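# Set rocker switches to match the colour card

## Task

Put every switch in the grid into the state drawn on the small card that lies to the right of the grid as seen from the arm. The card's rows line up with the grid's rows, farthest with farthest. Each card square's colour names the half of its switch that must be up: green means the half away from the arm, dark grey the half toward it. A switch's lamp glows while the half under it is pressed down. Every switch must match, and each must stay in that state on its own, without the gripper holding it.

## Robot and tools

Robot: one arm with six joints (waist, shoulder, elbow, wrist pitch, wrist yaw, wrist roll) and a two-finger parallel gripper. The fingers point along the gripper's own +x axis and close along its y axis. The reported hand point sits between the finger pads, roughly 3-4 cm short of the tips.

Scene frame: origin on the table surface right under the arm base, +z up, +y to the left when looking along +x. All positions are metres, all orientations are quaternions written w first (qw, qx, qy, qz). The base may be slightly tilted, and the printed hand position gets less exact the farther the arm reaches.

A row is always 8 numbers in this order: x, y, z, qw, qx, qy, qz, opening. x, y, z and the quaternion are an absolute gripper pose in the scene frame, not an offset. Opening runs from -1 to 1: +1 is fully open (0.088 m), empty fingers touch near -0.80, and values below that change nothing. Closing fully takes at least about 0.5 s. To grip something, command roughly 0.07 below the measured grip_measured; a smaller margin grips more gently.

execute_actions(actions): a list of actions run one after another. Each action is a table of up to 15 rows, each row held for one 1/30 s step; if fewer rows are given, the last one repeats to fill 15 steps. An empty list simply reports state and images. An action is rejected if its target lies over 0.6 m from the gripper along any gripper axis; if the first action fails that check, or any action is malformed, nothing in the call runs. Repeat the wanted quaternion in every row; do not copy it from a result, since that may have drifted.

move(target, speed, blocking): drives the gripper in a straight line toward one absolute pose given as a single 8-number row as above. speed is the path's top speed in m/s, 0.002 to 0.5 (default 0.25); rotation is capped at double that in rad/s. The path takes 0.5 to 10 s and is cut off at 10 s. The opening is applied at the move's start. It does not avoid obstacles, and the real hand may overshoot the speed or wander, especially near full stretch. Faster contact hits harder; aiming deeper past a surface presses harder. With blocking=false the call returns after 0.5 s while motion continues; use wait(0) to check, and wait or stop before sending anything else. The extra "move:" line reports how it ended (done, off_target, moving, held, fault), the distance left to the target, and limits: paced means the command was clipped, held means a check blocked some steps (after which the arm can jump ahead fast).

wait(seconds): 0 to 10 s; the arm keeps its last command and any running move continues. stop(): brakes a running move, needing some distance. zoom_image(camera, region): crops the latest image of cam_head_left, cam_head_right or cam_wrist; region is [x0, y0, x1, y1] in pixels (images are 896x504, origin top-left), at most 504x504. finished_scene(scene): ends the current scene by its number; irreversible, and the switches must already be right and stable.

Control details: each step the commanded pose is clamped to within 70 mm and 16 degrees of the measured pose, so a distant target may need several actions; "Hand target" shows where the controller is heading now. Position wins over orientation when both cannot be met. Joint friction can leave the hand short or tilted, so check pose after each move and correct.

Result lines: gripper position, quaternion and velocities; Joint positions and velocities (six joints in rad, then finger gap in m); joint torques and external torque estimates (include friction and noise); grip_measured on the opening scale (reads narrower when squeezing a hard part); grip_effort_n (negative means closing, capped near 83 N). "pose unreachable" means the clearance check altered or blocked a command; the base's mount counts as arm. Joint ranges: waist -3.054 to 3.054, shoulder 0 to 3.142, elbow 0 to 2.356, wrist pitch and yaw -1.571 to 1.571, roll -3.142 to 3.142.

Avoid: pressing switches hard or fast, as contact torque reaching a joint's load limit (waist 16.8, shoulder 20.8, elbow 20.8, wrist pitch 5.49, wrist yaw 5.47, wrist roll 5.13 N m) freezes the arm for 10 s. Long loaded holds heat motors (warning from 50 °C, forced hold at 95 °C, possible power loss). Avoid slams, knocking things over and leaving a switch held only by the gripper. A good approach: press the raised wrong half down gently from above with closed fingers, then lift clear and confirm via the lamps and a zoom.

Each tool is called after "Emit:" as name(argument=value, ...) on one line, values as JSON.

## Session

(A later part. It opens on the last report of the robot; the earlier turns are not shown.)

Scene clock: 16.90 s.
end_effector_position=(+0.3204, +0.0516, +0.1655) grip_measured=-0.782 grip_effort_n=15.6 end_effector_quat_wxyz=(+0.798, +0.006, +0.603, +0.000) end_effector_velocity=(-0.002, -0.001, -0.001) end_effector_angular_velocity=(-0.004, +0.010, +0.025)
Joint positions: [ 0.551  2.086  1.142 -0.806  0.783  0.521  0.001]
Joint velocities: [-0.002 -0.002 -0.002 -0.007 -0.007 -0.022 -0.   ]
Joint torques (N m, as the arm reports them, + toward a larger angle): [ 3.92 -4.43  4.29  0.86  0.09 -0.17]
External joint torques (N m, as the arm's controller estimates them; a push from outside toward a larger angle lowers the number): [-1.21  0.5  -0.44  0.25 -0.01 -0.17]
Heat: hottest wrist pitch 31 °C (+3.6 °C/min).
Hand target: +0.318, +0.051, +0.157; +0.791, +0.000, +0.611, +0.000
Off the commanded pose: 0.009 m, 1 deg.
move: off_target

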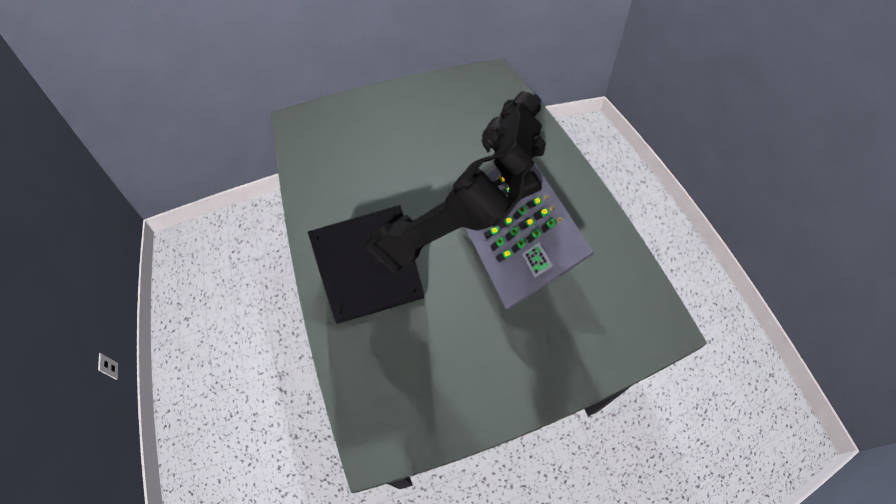

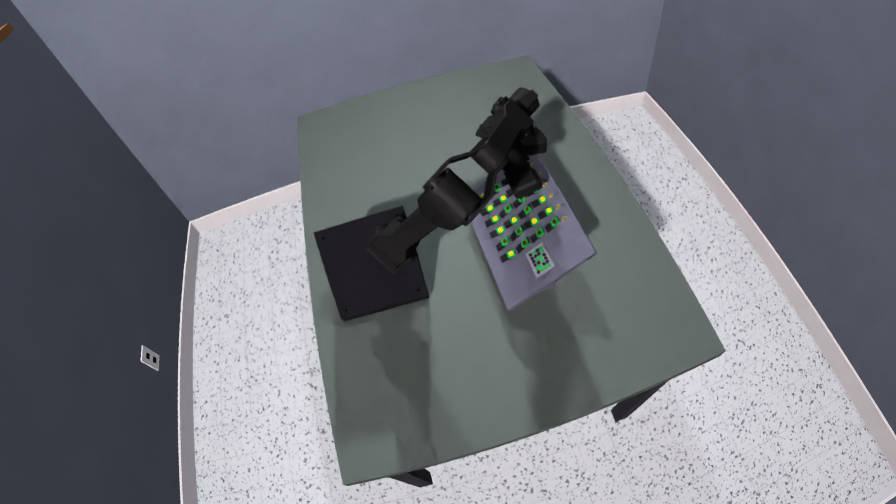

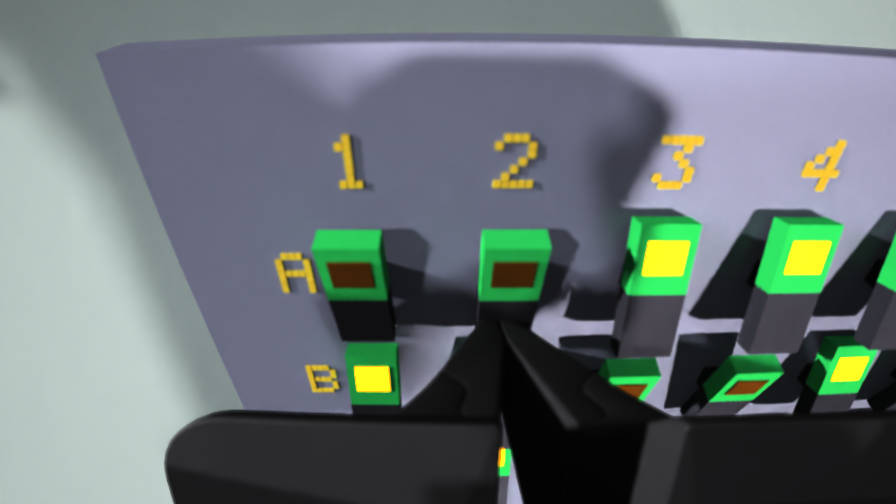

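Emit:
move(target=[0.255, 0.02, 0.235, 0.79, 0, 0.61, 0, -0.78])

Scene clock: 18.10 s.
end_effector_position=(+0.2535, +0.0198, +0.2307) grip_measured=-0.782 grip_effort_n=15.1 end_effector_quat_wxyz=(+0.789, -0.007, +0.615, +0.000) end_effector_velocity=(-0.004, -0.003, -0.001) end_effector_angular_velocity=(-0.012, +0.019, +0.018)
Joint positions: [ 0.735  1.88   1.142 -1.225  0.726  0.775  0.001]
Joint velocities: [-0.002 -0.002 -0.002 -0.022 -0.007 -0.007 -0.   ]
Joint torques (N m, as the arm reports them, + toward a larger angle): [ 4.28 -4.79  7.05  0.29  0.08  0.12]
External joint torques (N m, as the arm's controller estimates them; a push from outside toward a larger angle lowers the number): [ 0.34 -1.52  2.05 -0.23 -0.08  0.12]
Heat: hottest wrist pitch 31 °C (+3.3 °C/min).
Hand target: +0.254, +0.020, +0.235; +0.791, +0.000, +0.612, +0.000
Off the commanded pose: 0.005 m, 1 deg.
move: done

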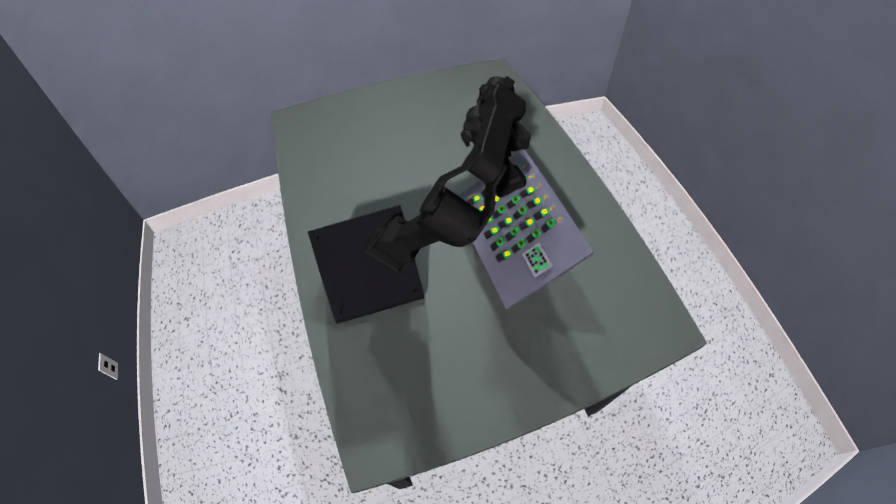

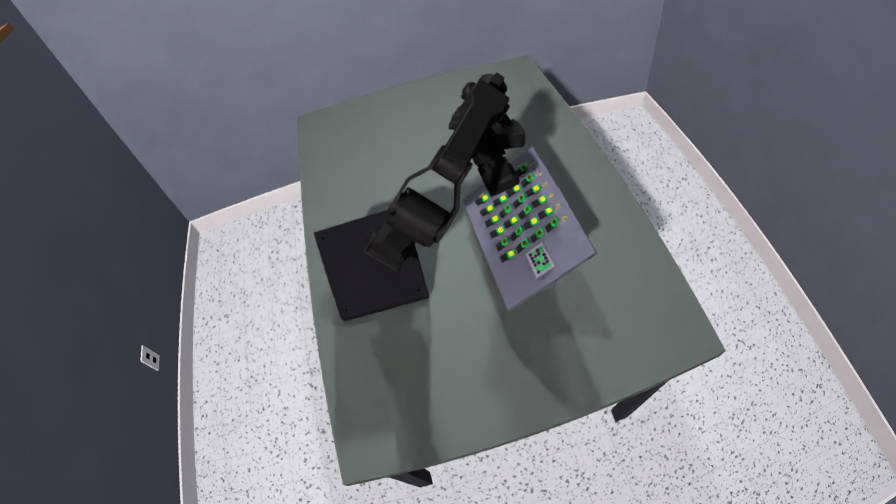

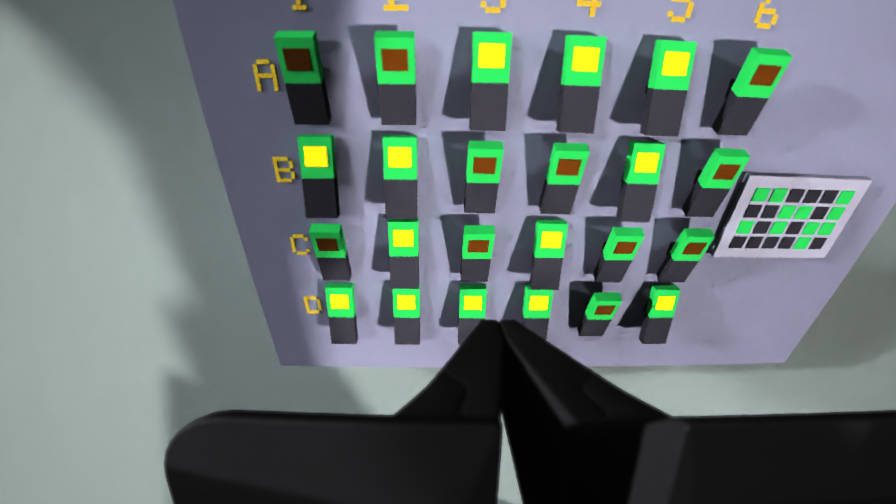

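Emit:
finished_scene(scene=1)

The scene is finished: the task was done.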